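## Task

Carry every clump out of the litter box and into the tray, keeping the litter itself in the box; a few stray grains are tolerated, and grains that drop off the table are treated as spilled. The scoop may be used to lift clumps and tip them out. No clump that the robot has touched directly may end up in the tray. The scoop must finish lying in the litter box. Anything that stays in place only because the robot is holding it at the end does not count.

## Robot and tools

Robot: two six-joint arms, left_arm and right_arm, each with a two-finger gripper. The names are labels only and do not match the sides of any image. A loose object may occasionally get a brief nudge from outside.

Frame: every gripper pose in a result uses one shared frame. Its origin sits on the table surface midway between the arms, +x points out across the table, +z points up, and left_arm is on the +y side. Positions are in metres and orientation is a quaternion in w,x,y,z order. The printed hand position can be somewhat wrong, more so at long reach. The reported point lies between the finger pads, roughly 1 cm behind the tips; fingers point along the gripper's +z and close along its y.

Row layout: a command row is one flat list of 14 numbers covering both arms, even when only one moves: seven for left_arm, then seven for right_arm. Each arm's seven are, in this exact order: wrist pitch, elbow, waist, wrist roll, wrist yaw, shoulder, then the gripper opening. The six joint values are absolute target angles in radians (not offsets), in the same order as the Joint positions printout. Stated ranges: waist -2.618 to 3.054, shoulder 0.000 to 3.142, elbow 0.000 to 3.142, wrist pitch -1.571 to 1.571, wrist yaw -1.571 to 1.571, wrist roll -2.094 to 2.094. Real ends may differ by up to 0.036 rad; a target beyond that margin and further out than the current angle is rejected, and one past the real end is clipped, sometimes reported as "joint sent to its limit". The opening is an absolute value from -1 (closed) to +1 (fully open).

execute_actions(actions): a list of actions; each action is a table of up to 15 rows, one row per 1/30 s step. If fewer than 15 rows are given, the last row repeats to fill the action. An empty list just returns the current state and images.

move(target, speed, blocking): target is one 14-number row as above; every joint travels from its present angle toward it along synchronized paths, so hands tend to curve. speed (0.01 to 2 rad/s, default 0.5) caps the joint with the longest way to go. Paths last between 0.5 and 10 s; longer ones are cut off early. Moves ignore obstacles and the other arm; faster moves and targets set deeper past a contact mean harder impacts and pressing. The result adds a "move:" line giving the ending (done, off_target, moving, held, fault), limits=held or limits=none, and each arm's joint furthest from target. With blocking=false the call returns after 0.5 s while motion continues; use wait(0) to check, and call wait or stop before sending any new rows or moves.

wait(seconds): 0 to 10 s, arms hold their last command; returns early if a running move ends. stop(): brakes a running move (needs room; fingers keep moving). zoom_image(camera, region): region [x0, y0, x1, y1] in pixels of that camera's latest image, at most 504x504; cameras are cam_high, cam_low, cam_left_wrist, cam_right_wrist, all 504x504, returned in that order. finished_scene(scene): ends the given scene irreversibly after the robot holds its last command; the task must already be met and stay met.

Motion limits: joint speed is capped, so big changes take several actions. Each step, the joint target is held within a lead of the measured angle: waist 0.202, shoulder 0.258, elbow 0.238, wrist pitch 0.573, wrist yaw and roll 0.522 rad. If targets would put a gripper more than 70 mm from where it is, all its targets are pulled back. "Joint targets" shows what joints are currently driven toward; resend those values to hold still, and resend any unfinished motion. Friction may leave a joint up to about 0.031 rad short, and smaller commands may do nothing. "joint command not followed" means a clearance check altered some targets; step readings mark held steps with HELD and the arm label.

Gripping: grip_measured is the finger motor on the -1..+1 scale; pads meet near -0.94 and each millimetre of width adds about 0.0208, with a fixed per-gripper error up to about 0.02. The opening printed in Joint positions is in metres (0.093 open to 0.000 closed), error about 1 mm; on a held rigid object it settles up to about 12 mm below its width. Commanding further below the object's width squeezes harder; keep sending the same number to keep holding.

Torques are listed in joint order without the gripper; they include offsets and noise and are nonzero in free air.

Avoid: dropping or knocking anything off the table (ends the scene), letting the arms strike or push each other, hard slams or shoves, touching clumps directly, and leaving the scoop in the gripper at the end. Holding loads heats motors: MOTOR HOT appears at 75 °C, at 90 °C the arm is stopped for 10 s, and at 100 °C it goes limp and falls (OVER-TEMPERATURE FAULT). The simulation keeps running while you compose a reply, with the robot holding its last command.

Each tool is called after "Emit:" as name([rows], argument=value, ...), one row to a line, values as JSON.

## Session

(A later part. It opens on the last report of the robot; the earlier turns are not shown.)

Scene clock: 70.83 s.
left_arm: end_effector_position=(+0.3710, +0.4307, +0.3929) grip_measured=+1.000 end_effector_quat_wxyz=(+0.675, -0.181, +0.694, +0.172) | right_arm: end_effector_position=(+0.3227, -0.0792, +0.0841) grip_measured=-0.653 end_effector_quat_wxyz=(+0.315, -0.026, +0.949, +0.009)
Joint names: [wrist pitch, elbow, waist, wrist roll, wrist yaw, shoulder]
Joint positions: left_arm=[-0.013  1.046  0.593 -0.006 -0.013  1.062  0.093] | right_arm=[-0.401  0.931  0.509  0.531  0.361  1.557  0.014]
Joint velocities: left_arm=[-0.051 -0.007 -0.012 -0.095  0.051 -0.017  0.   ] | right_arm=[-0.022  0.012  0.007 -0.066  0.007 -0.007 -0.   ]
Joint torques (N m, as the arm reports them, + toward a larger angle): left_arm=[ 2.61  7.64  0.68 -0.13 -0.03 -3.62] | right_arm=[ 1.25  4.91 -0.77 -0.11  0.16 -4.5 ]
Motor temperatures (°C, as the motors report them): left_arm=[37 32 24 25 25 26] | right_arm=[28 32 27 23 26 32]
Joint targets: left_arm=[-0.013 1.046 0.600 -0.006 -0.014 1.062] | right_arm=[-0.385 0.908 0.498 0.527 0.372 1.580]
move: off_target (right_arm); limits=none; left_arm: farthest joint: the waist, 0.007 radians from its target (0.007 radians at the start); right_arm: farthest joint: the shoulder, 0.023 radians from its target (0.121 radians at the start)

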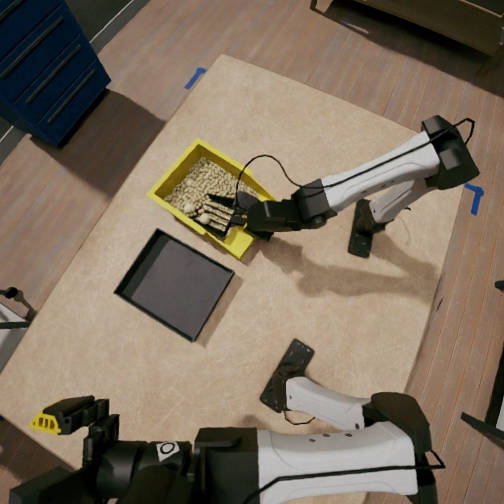

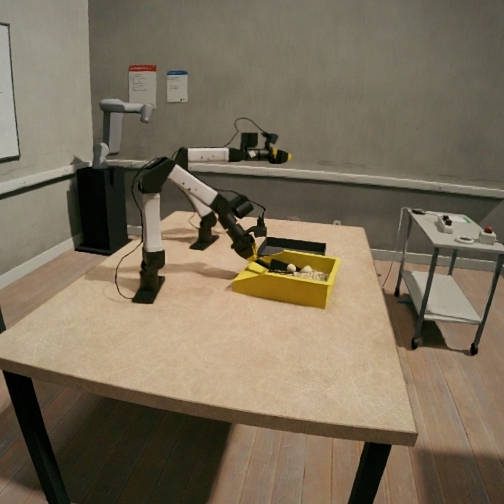

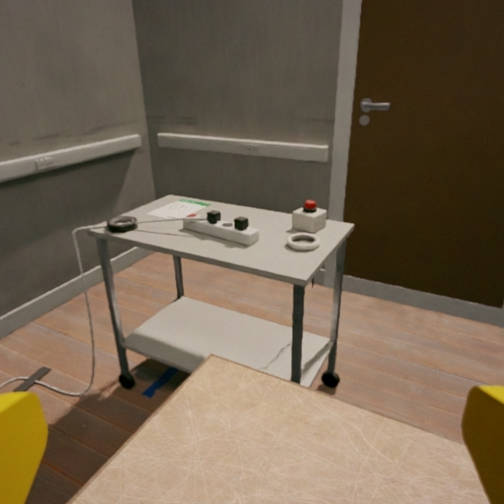

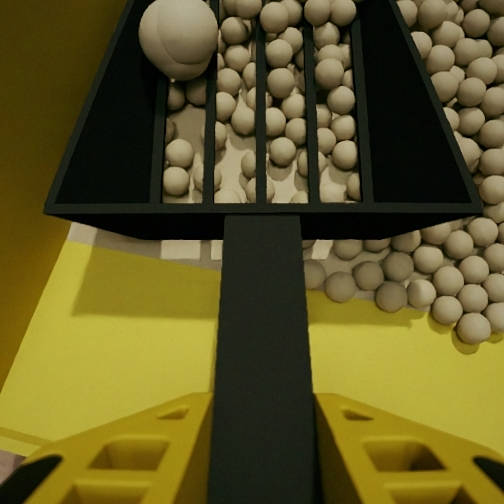

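One in. Continue.

Emit:
move(target=[-0.013,1.046,0.6,-0.006,-0.014,1.062,1, -0.35,1.105,0.363,0.406,0.29,1.74,-0.85], speed=0.08)

Emit:
zoom_image(camera="cam_high", region=[130, 120, 300, 290])

Scene clock: 75.50 s.
left_arm: end_effector_position=(+0.3710, +0.4307, +0.3929) grip_measured=+1.000 end_effector_quat_wxyz=(+0.675, -0.181, +0.694, +0.172) | right_arm: end_effector_position=(+0.3821, -0.0847, +0.0841) grip_measured=-0.653 end_effector_quat_wxyz=(+0.317, -0.028, +0.948, +0.015)
Joint names: [wrist pitch, elbow, waist, wrist roll, wrist yaw, shoulder]
Joint positions: left_arm=[-0.013  1.046  0.593 -0.006 -0.013  1.062  0.093] | right_arm=[-0.357  1.087  0.379  0.411  0.281  1.712  0.014]
Joint velocities: left_arm=[-0.022  0.012  0.022 -0.007 -0.037  0.012  0.   ] | right_arm=[-0.007  0.002  0.012  0.022 -0.081 -0.017 -0.   ]
Joint torques (N m, as the arm reports them, + toward a larger angle): left_arm=[ 2.62  7.72  0.81 -0.1  -0.02 -3.6 ] | right_arm=[ 1.28  8.15 -1.19 -0.12  0.16 -5.4 ]
Motor temperatures (°C, as the motors report them): left_arm=[37 33 24 25 25 26] | right_arm=[28 32 27 23 26 31]
Joint targets: left_arm=[-0.013 1.046 0.600 -0.006 -0.014 1.062] | right_arm=[-0.350 1.105 0.363 0.406 0.290 1.740]
move: off_target (right_arm); limits=none; left_arm: farthest joint: the waist, 0.007 radians from its target (0.007 radians at the start); right_arm: farthest joint: the shoulder, 0.028 radians from its target (0.183 radians at the start)

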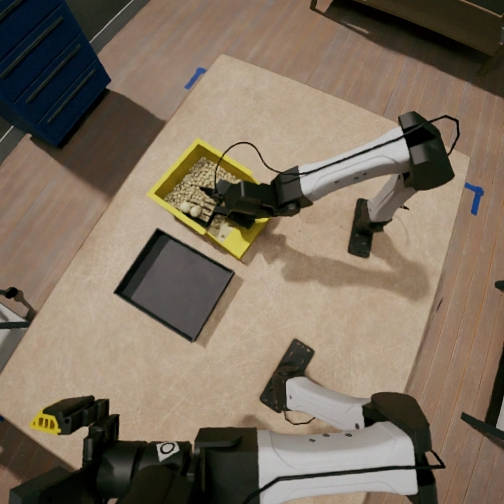

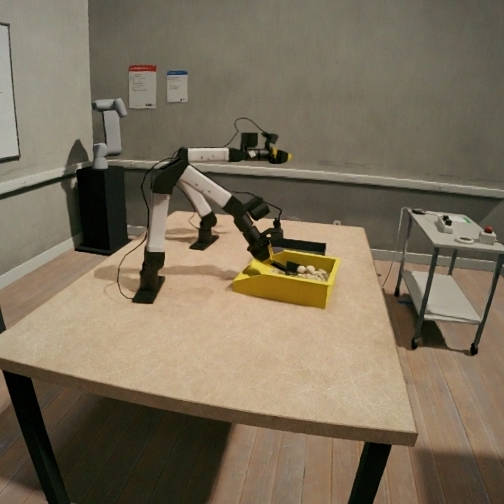

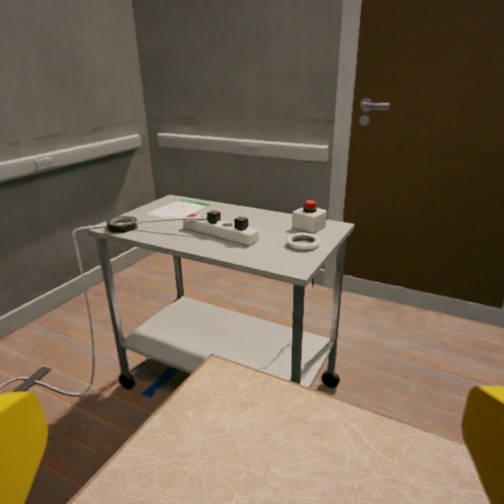

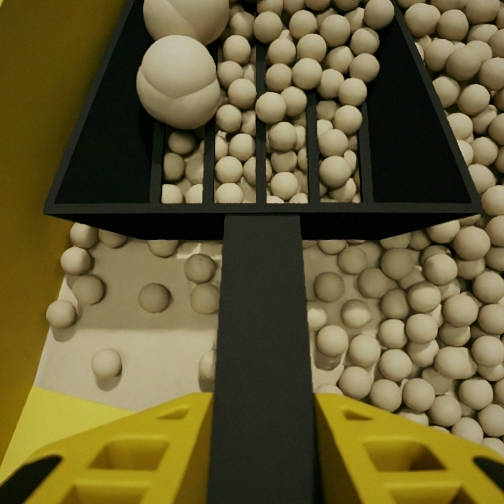

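Region (130, 120, 300, 290) of cam_high's 504x504 image, scaled by 2.965, with more detail than that image has.

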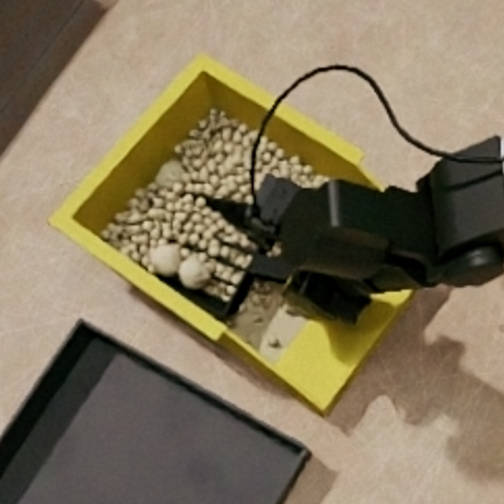

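Emit:
move(target=[-0.013,1.046,0.6,-0.006,-0.014,1.062,1, 0.195,0.705,0.453,0.332,0.482,1.527,-0.85], speed=0.25)

Emit:
move(target=[-0.013,1.046,0.6,-0.006,-0.014,1.062,1, -0.232,1.0,0.453,0.332,0.482,1.38,-0.85], speed=0.3)

Scene clock: 80.33 s.
left_arm: end_effector_position=(+0.3710, +0.4307, +0.3929) grip_measured=+1.000 end_effector_quat_wxyz=(+0.675, -0.181, +0.694, +0.172) | right_arm: end_effector_position=(+0.3649, -0.0981, +0.0893) grip_measured=-0.653 end_effector_quat_wxyz=(+0.459, -0.029, +0.888, +0.004)
Joint names: [wrist pitch, elbow, waist, wrist roll, wrist yaw, shoulder]
Joint positions: left_arm=[-0.013  1.046  0.593 -0.006 -0.013  1.062  0.093] | right_arm=[0.14  0.716 0.445 0.338 0.463 1.559 0.014]
Joint velocities: left_arm=[ 0.037 -0.002 -0.007  0.022 -0.022  0.002  0.   ] | right_arm=[-0.037  0.007  0.002 -0.007  0.007  0.012  0.   ]
Joint torques (N m, as the arm reports them, + toward a larger angle): left_arm=[ 2.64  7.79  0.7  -0.11 -0.06 -3.57] | right_arm=[ 1.99  5.63  1.08 -0.15  0.23 -8.34]
Motor temperatures (°C, as the motors report them): left_arm=[38 33 24 25 25 26] | right_arm=[29 32 27 23 26 32]
Joint targets: left_arm=[-0.013 1.046 0.600 -0.006 -0.014 1.062] | right_arm=[0.195 0.705 0.453 0.332 0.482 1.527]
move: off_target (right_arm); limits=none; left_arm: farthest joint: the waist, 0.007 radians from its target (0.007 radians at the start); right_arm: farthest joint: the wrist pitch, 0.055 radians from its target (0.552 radians at the start)

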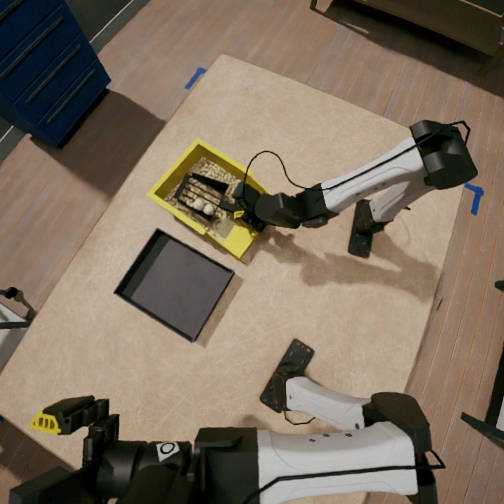

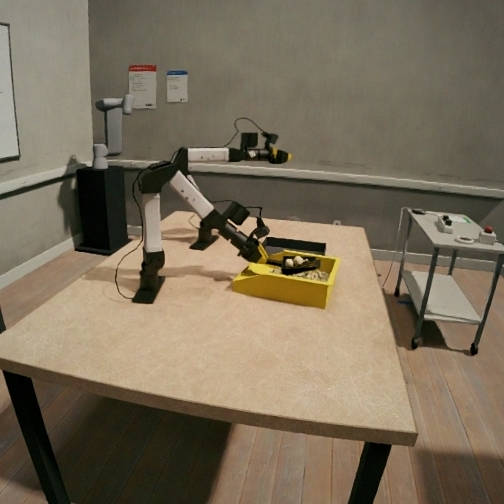

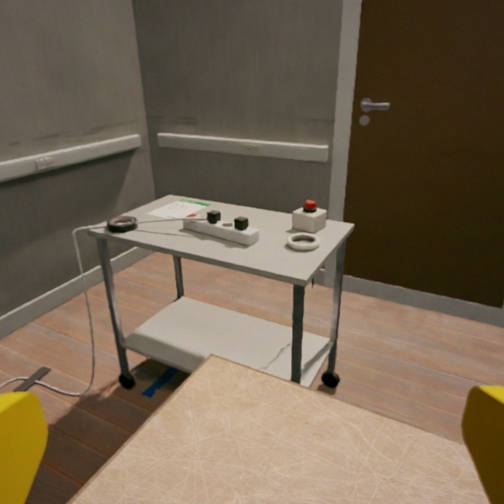

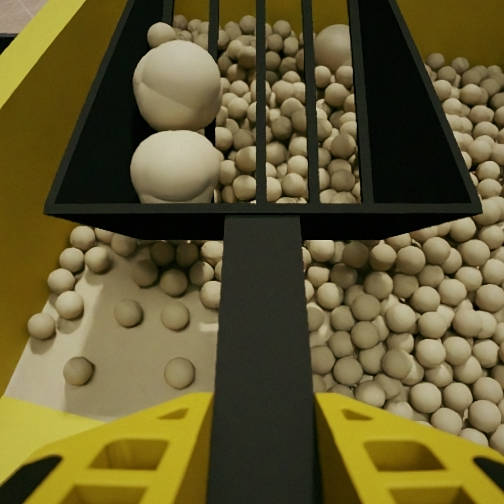

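Scene clock: 82.30 s.
left_arm: end_effector_position=(+0.3710, +0.4307, +0.3929) grip_measured=+1.000 end_effector_quat_wxyz=(+0.675, -0.181, +0.694, +0.172) | right_arm: end_effector_position=(+0.3659, -0.0976, +0.1819) grip_measured=-0.653 end_effector_quat_wxyz=(+0.464, -0.028, +0.886, +0.006)
Joint names: [wrist pitch, elbow, waist, wrist roll, wrist yaw, shoulder]
Joint positions: left_arm=[-0.013  1.046  0.593 -0.006 -0.013  1.062  0.093] | right_arm=[-0.256  0.971  0.445  0.338  0.465  1.406  0.014]
Joint velocities: left_arm=[-0.037  0.007 -0.022 -0.081  0.022  0.012  0.   ] | right_arm=[ 0.007  0.002 -0.002  0.051  0.051 -0.002  0.001]
Joint torques (N m, as the arm reports them, + toward a larger angle): left_arm=[ 2.58  7.64  0.69 -0.1  -0.02 -3.72] | right_arm=[ 1.75  9.53  1.12 -0.14  0.25 -7.44]
Motor temperatures (°C, as the motors report them): left_arm=[38 33 24 25 25 26] | right_arm=[30 33 27 23 26 33]
Joint targets: left_arm=[-0.013 1.046 0.600 -0.006 -0.014 1.062] | right_arm=[-0.232 1.000 0.453 0.332 0.482 1.380]
move: off_target (right_arm); limits=none; left_arm: farthest joint: the waist, 0.007 radians from its target (0.007 radians at the start); right_arm: farthest joint: the elbow, 0.029 radians from its target (0.284 radians at the start)

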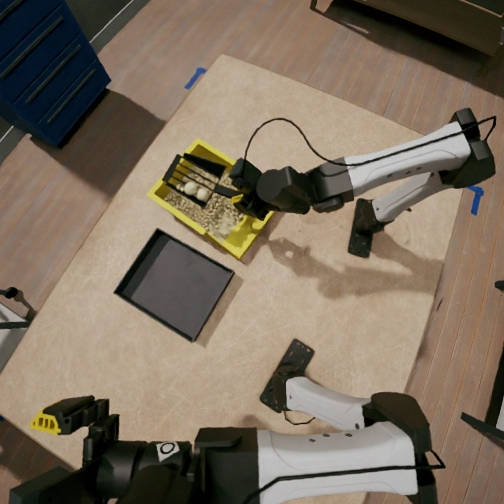

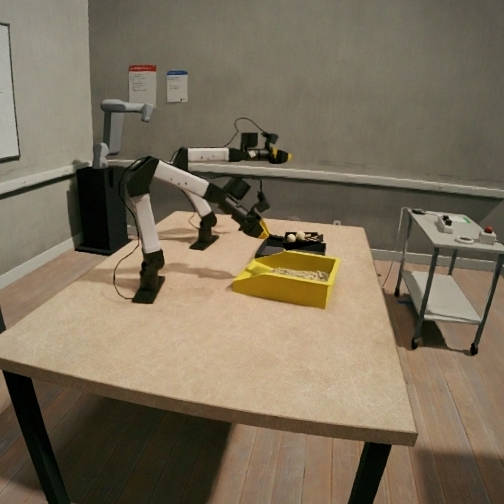

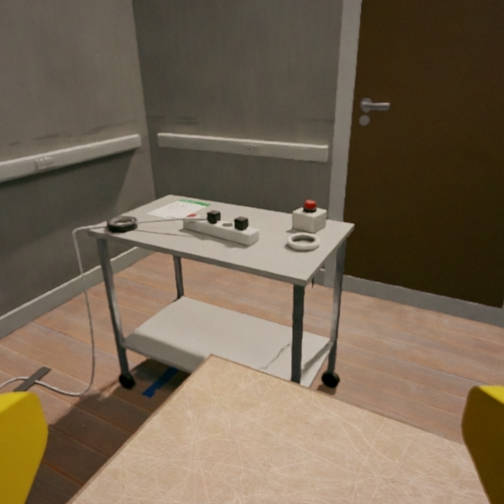

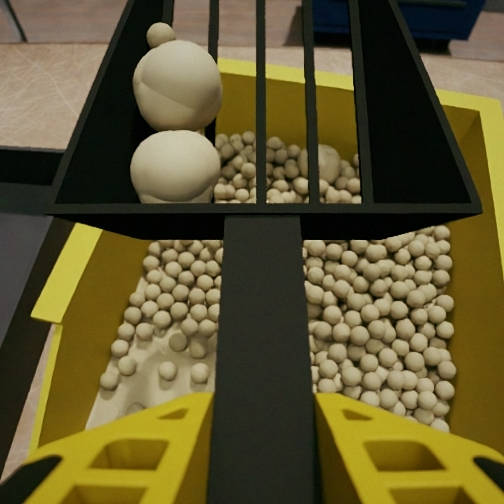

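Emit:
move(target=[-0.013,1.046,0.6,-0.006,-0.014,1.062,1, -0.04,0.95,0.65,0.0,0.0,1.43,-0.85], speed=0.3)

Scene clock: 86.30 s.
left_arm: end_effector_position=(+0.3710, +0.4307, +0.3929) grip_measured=+1.000 end_effector_quat_wxyz=(+0.675, -0.181, +0.694, +0.172) | right_arm: end_effector_position=(+0.2941, +0.0475, +0.1895) grip_measured=-0.652 end_effector_quat_wxyz=(+0.443, -0.345, +0.805, +0.191)
Joint names: [wrist pitch, elbow, waist, wrist roll, wrist yaw, shoulder]
Joint positions: left_arm=[-0.013  1.046  0.593 -0.006 -0.013  1.062  0.093] | right_arm=[-0.1    0.958  0.644  0.007  0.008  1.421  0.014]
Joint velocities: left_arm=[ 0.007 -0.007 -0.007  0.037  0.007  0.002  0.   ] | right_arm=[ 0.051  0.002  0.012  0.022 -0.007  0.017 -0.001]
Joint torques (N m, as the arm reports them, + toward a larger angle): left_arm=[ 2.59  7.51  0.62 -0.08 -0.04 -3.65] | right_arm=[ 2.26  6.77  0.84 -0.14 -0.13 -5.12]
Motor temperatures (°C, as the motors report them): left_arm=[38 33 24 25 25 26] | right_arm=[31 33 27 23 26 33]
Joint targets: left_arm=[-0.013 1.046 0.600 -0.006 -0.014 1.062] | right_arm=[-0.040 0.950 0.650 0.000 -0.000 1.430]
move: off_target (right_arm); limits=none; left_arm: farthest joint: the waist, 0.007 radians from its target (0.007 radians at the start); right_arm: farthest joint: the wrist pitch, 0.060 radians from its target (0.216 radians at the start)

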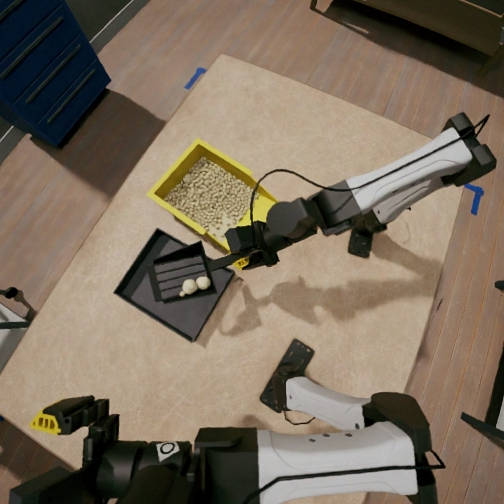

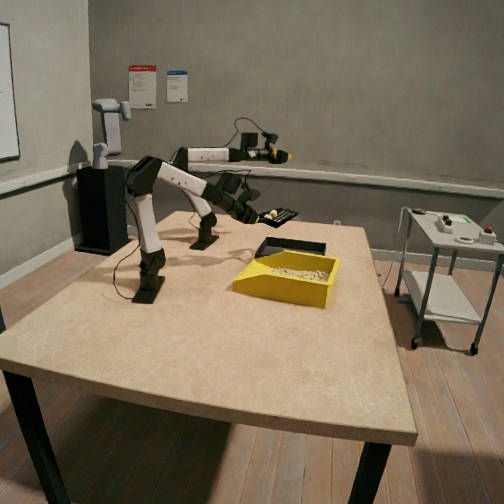

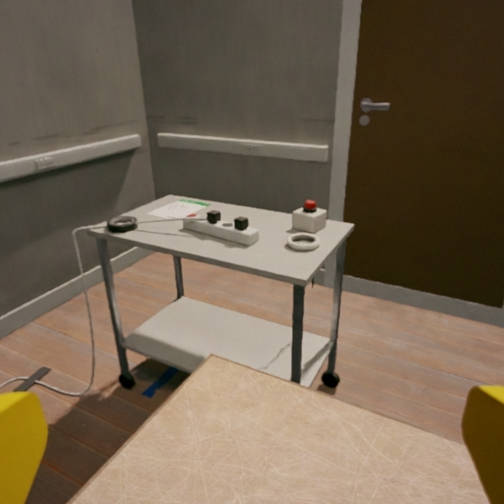

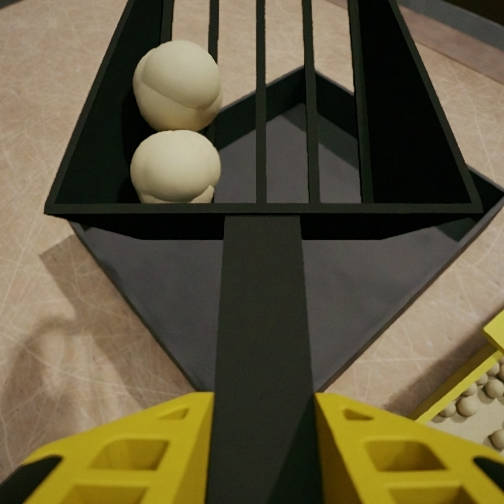

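Emit:
move(target=[-0.013,1.046,0.6,-0.006,-0.014,1.062,1, -0.13,1.025,0.61,0.0,0.0,1.605,-0.85], speed=0.3)

Emit:
move(target=[-0.013,1.046,0.6,-0.006,-0.014,1.062,1, -1.19,1.875,0.61,0.0,0.0,1.94,-0.85], speed=0.3)

Scene clock: 89.17 s.
left_arm: end_effector_position=(+0.3710, +0.4307, +0.3929) grip_measured=+1.000 end_effector_quat_wxyz=(+0.675, -0.181, +0.694, +0.172) | right_arm: end_effector_position=(+0.3066, +0.0436, +0.1185) grip_measured=-0.652 end_effector_quat_wxyz=(+0.362, -0.352, +0.850, +0.149)
Joint names: [wrist pitch, elbow, waist, wrist roll, wrist yaw, shoulder]
Joint positions: left_arm=[-0.013  1.046  0.593 -0.006 -0.013  1.062  0.093] | right_arm=[-0.157  0.99   0.617  0.006  0.008  1.599  0.014]
Joint velocities: left_arm=[ 0.037  0.017 -0.002  0.007 -0.066 -0.002  0.   ] | right_arm=[-0.037  0.007 -0.007  0.037 -0.007  0.007  0.   ]
Joint torques (N m, as the arm reports them, + toward a larger angle): left_arm=[ 2.62  7.65  0.6  -0.08 -0.03 -3.69] | right_arm=[ 1.75  9.64 -0.37 -0.13 -0.13 -6.4 ]
Motor temperatures (°C, as the motors report them): left_arm=[38 33 24 25 25 26] | right_arm=[32 33 27 23 26 33]
Joint targets: left_arm=[-0.013 1.046 0.600 -0.006 -0.014 1.062] | right_arm=[-0.130 1.025 0.610 -0.000 0.000 1.605]
move: off_target (right_arm); limits=none; left_arm: farthest joint: the waist, 0.007 radians from its target (0.007 radians at the start); right_arm: farthest joint: the elbow, 0.035 radians from its target (0.067 radians at the start)

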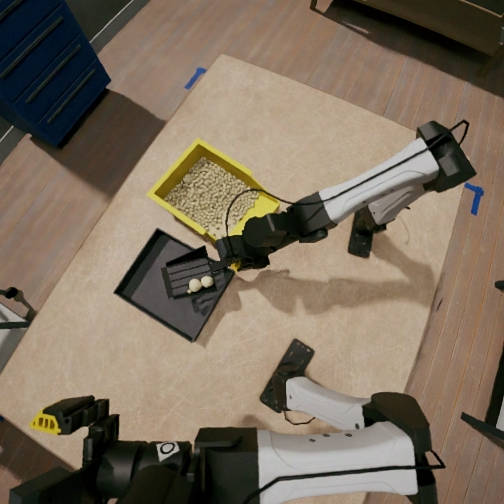

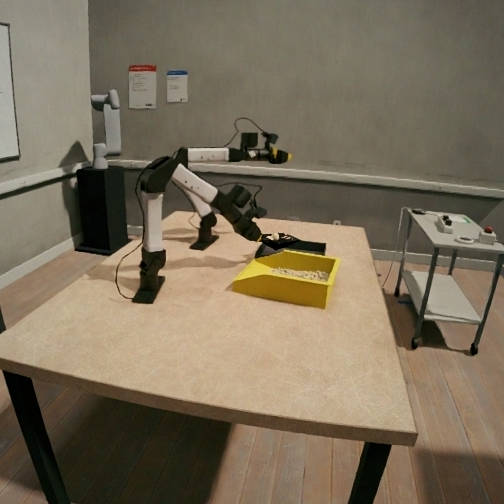

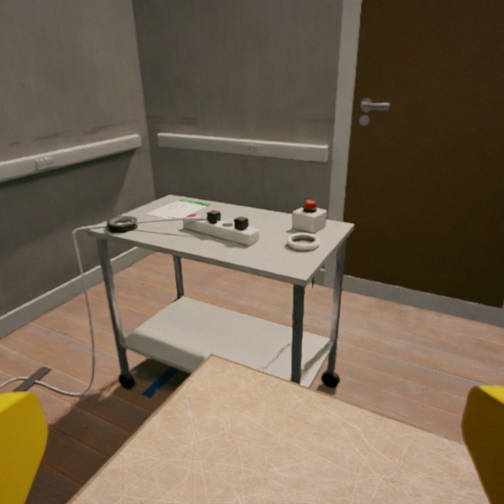

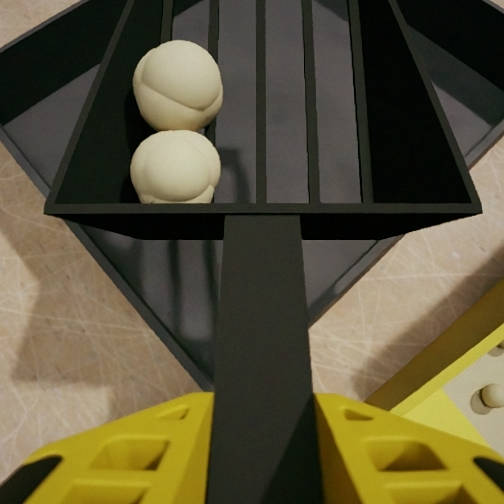

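Scene clock: 93.30 s.
left_arm: end_effector_position=(+0.3710, +0.4307, +0.3929) grip_measured=+1.000 end_effector_quat_wxyz=(+0.675, -0.181, +0.694, +0.172) | right_arm: end_effector_position=(+0.3037, +0.0409, +0.1695) grip_measured=-0.652 end_effector_quat_wxyz=(+0.140, -0.379, +0.913, +0.056)
Joint names: [wrist pitch, elbow, waist, wrist roll, wrist yaw, shoulder]
Joint positions: left_arm=[-0.013  1.046  0.593 -0.006 -0.013  1.062  0.093] | right_arm=[-1.187  1.846  0.617  0.006  0.007  1.927  0.014]
Joint velocities: left_arm=[-0.007 -0.017 -0.007  0.007 -0.022  0.007  0.   ] | right_arm=[ 0.007  0.002 -0.022  0.095 -0.007 -0.012  0.001]
Joint torques (N m, as the arm reports them, + toward a larger angle): left_arm=[ 2.62  7.68  0.63 -0.08 -0.02 -3.85] | right_arm=[ 0.76  8.76 -0.4  -0.13 -0.12 -8.09]
Motor temperatures (°C, as the motors report them): left_arm=[38 33 24 25 25 26] | right_arm=[32 34 27 23 26 33]
Joint targets: left_arm=[-0.013 1.046 0.600 -0.006 -0.014 1.062] | right_arm=[-1.190 1.875 0.610 0.000 0.000 1.940]
move: off_target (right_arm); limits=none; left_arm: farthest joint: the waist, 0.007 radians from its target (0.007 radians at the start); right_arm: farthest joint: the elbow, 0.029 radians from its target (0.885 radians at the start)

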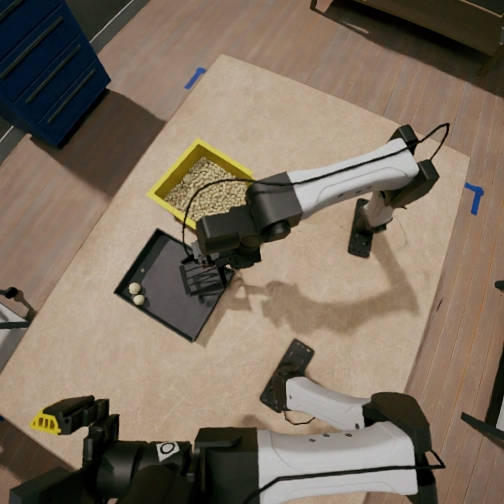

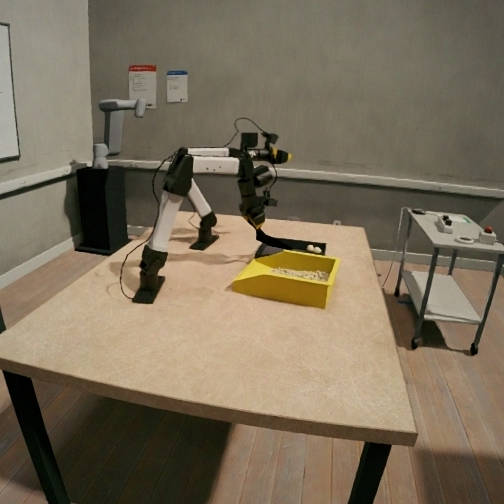

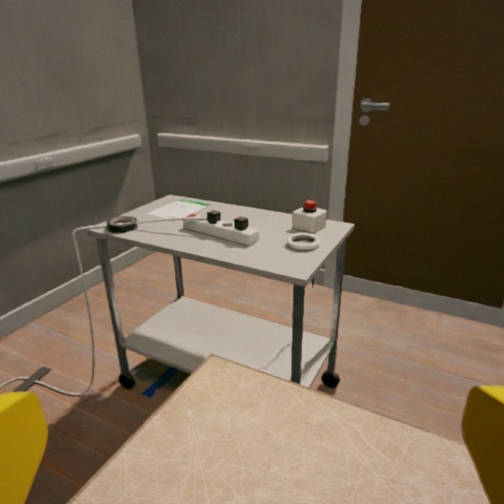

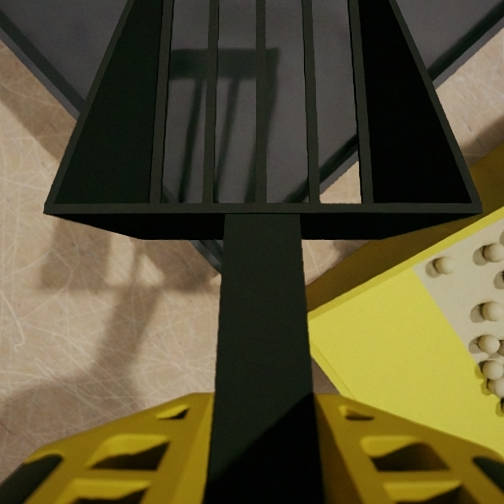

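Emit:
move(target=[-0.013,1.046,0.6,-0.006,-0.014,1.062,1, -1.25,1.83,0.65,0.2,0.05,1.72,-0.85], speed=0.5)

Emit:
move(target=[-0.013,1.046,0.6,-0.006,-0.014,1.062,1, -1.445,1.43,0.856,1.162,0.33,1.415,-0.85], speed=0.6)

Emit:
move(target=[-0.013,1.046,0.6,-0.006,-0.014,1.062,1, -1.145,1.125,0.856,1.162,0.33,1.39,-0.85], speed=0.25)

Emit:
zoom_image(camera="cam_high", region=[130, 120, 300, 290])

Scene clock: 98.30 s.
left_arm: end_effector_position=(+0.3710, +0.4307, +0.3929) grip_measured=+1.000 end_effector_quat_wxyz=(+0.675, -0.181, +0.694, +0.172) | right_arm: end_effector_position=(+0.2775, +0.0206, +0.2426) grip_measured=-0.652 end_effector_quat_wxyz=(+0.199, -0.297, +0.930, +0.087)
Joint names: [wrist pitch, elbow, waist, wrist roll, wrist yaw, shoulder]
Joint positions: left_arm=[-0.013  1.046  0.593 -0.006 -0.013  1.062  0.093] | right_arm=[-1.251  1.846  0.643  0.192  0.041  1.73   0.014]
Joint velocities: left_arm=[-0.037 -0.007  0.042  0.022  0.007 -0.007  0.   ] | right_arm=[-0.037  0.002 -0.007  0.007 -0.007 -0.002 -0.   ]
Joint torques (N m, as the arm reports them, + toward a larger angle): left_arm=[ 2.66  7.7   0.74 -0.06 -0.01 -3.79] | right_arm=[ 1.01  5.17  0.97  0.01  0.04 -8.13]
Motor temperatures (°C, as the motors report them): left_arm=[39 34 24 25 25 26] | right_arm=[31 35 27 23 26 34]
Joint targets: left_arm=[-0.013 1.046 0.600 -0.006 -0.014 1.062] | right_arm=[-1.250 1.830 0.650 0.200 0.050 1.720]
move: done; limits=none; left_arm: farthest joint: the waist, 0.007 radians from its target (0.007 radians at the start); right_arm: farthest joint: the elbow, 0.016 radians from its target (0.016 radians at the start)

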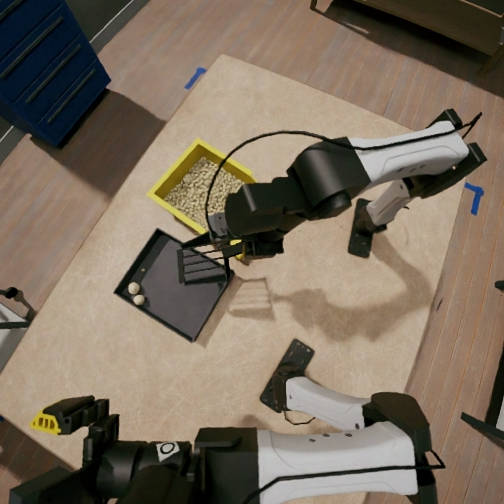

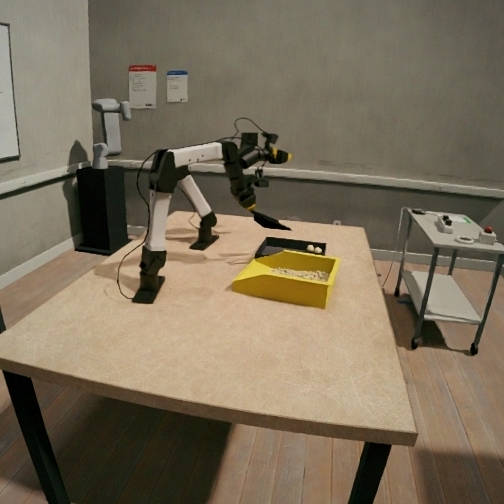

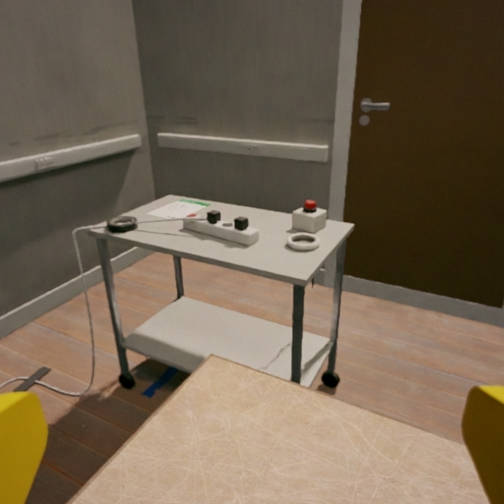

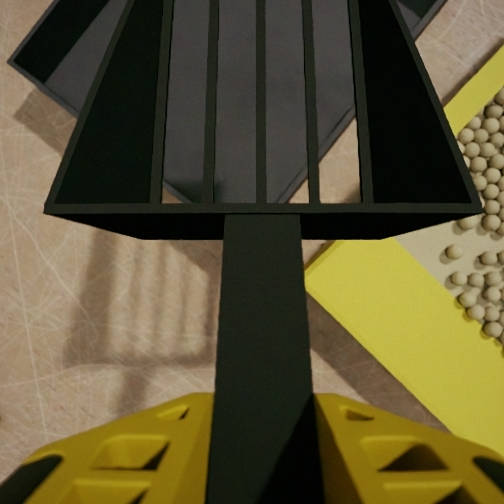

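Scene clock: 100.77 s.
left_arm: end_effector_position=(+0.3710, +0.4307, +0.3929) grip_measured=+1.000 end_effector_quat_wxyz=(+0.675, -0.181, +0.694, +0.172) | right_arm: end_effector_position=(+0.1800, -0.0700, +0.2049) grip_measured=-0.652 end_effector_quat_wxyz=(+0.170, +0.074, +0.983, -0.011)
Joint names: [wrist pitch, elbow, waist, wrist roll, wrist yaw, shoulder]
Joint positions: left_arm=[-0.013  1.046  0.593 -0.006 -0.013  1.062  0.093] | right_arm=[-1.437  1.446  0.848  1.154  0.313  1.44   0.014]
Joint velocities: left_arm=[-0.022  0.002  0.017 -0.051 -0.139  0.002  0.   ] | right_arm=[-0.037 -0.002  0.002  0.066  0.007  0.002 -0.   ]
Joint torques (N m, as the arm reports them, + toward a larger angle): left_arm=[ 2.58  7.56  0.71 -0.07 -0.04 -3.74] | right_arm=[ 0.39  4.9   1.06  0.03  0.3  -6.56]
Motor temperatures (°C, as the motors report them): left_arm=[39 34 24 25 25 26] | right_arm=[31 34 27 23 26 35]
Joint targets: left_arm=[-0.013 1.046 0.600 -0.006 -0.014 1.062] | right_arm=[-1.445 1.430 0.856 1.162 0.330 1.415]
move: off_target (right_arm); limits=none; left_arm: farthest joint: the waist, 0.007 radians from its target (0.007 radians at the start); right_arm: farthest joint: the shoulder, 0.025 radians from its target (0.315 radians at the start)

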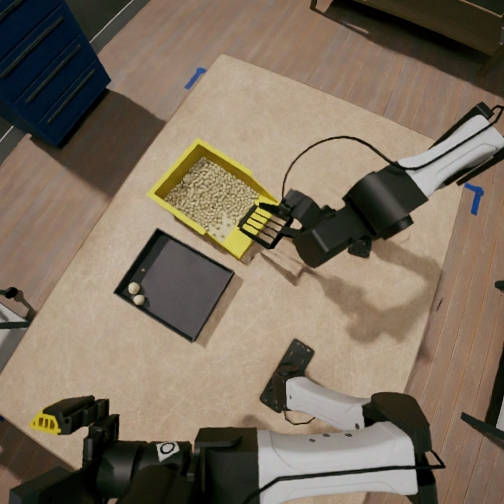

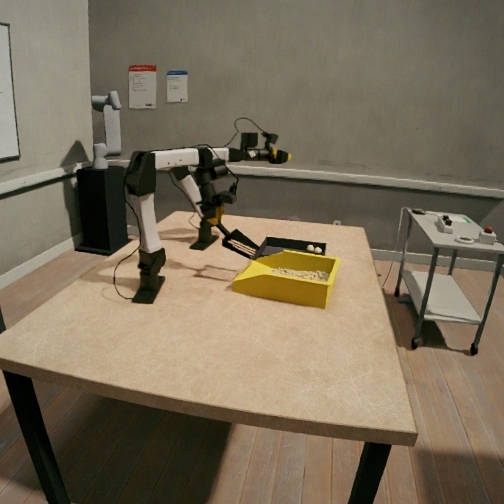

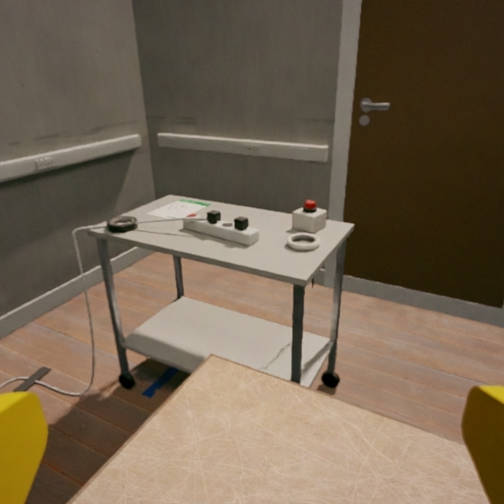

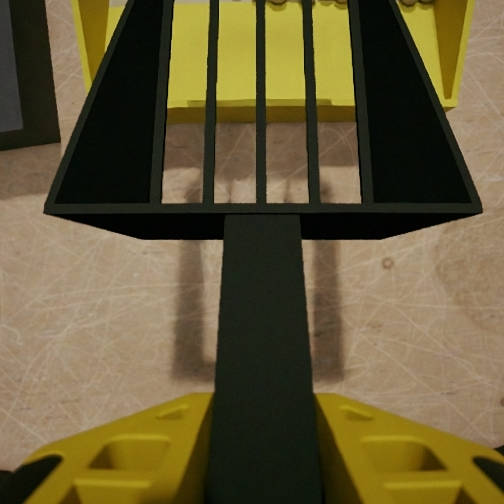

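Scene clock: 102.60 s.
left_arm: end_effector_position=(+0.3710, +0.4307, +0.3929) grip_measured=+1.000 end_effector_quat_wxyz=(+0.675, -0.181, +0.694, +0.172) | right_arm: end_effector_position=(+0.1809, -0.0724, +0.1350) grip_measured=-0.652 end_effector_quat_wxyz=(+0.174, +0.075, +0.982, -0.017)
Joint names: [wrist pitch, elbow, waist, wrist roll, wrist yaw, shoulder]
Joint positions: left_arm=[-0.013  1.046  0.593 -0.006 -0.013  1.062  0.093] | right_arm=[-1.168  1.142  0.848  1.156  0.326  1.412  0.014]
Joint velocities: left_arm=[-0.037 -0.012 -0.012 -0.022 -0.037  0.007  0.   ] | right_arm=[-0.037 -0.002  0.002 -0.007  0.037 -0.007  0.   ]
Joint torques (N m, as the arm reports them, + toward a larger angle): left_arm=[ 2.64  7.64  0.59 -0.09  0.01 -3.6 ] | right_arm=[ 0.64  5.03  1.08 -0.03  0.19 -6.39]
Motor temperatures (°C, as the motors report them): left_arm=[39 34 24 25 25 26] | right_arm=[31 34 27 23 26 35]
Joint targets: left_arm=[-0.013 1.046 0.600 -0.006 -0.014 1.062] | right_arm=[-1.145 1.125 0.856 1.162 0.330 1.390]
move: off_target (right_arm); limits=none; left_arm: farthest joint: the waist, 0.007 radians from its target (0.007 radians at the start); right_arm: farthest joint: the wrist pitch, 0.023 radians from its target (0.292 radians at the start)

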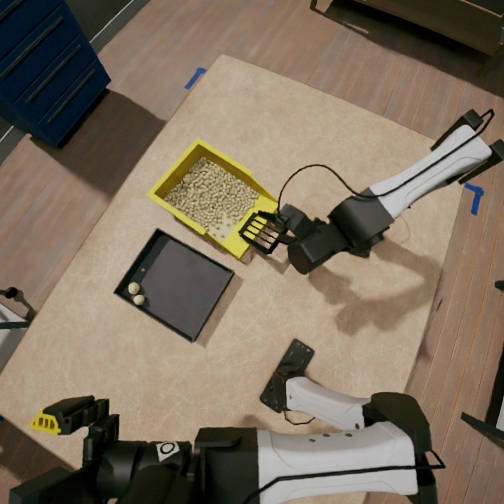

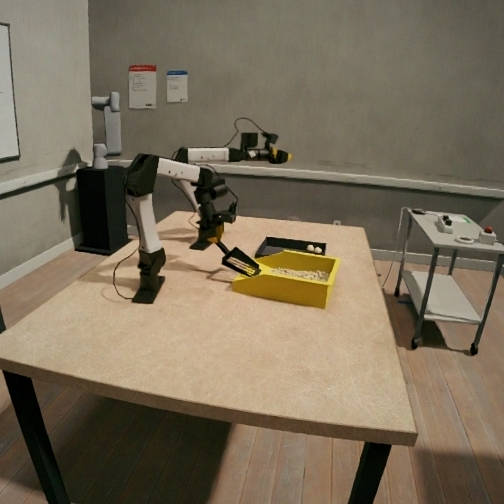

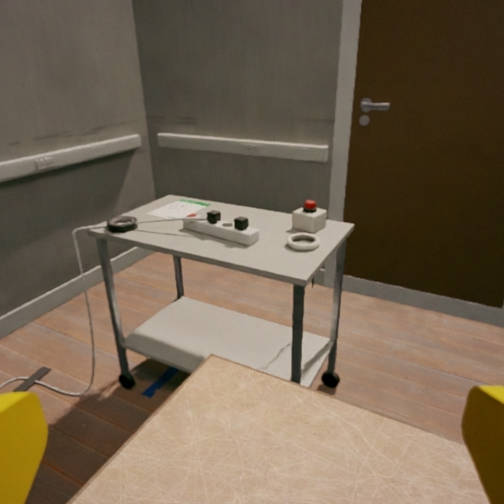

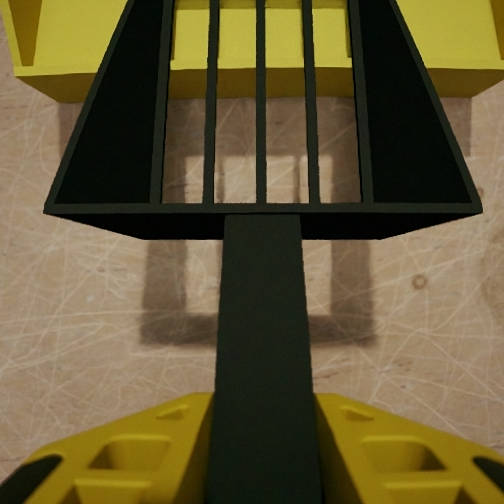

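Region (130, 120, 300, 290) of cam_high's 504x504 image, scaled by 2.965, with more detail than that image has.

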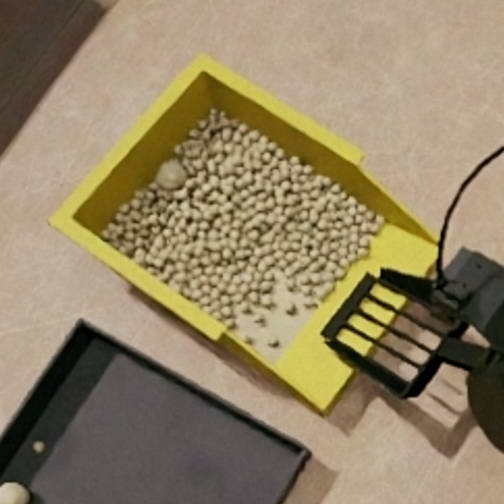

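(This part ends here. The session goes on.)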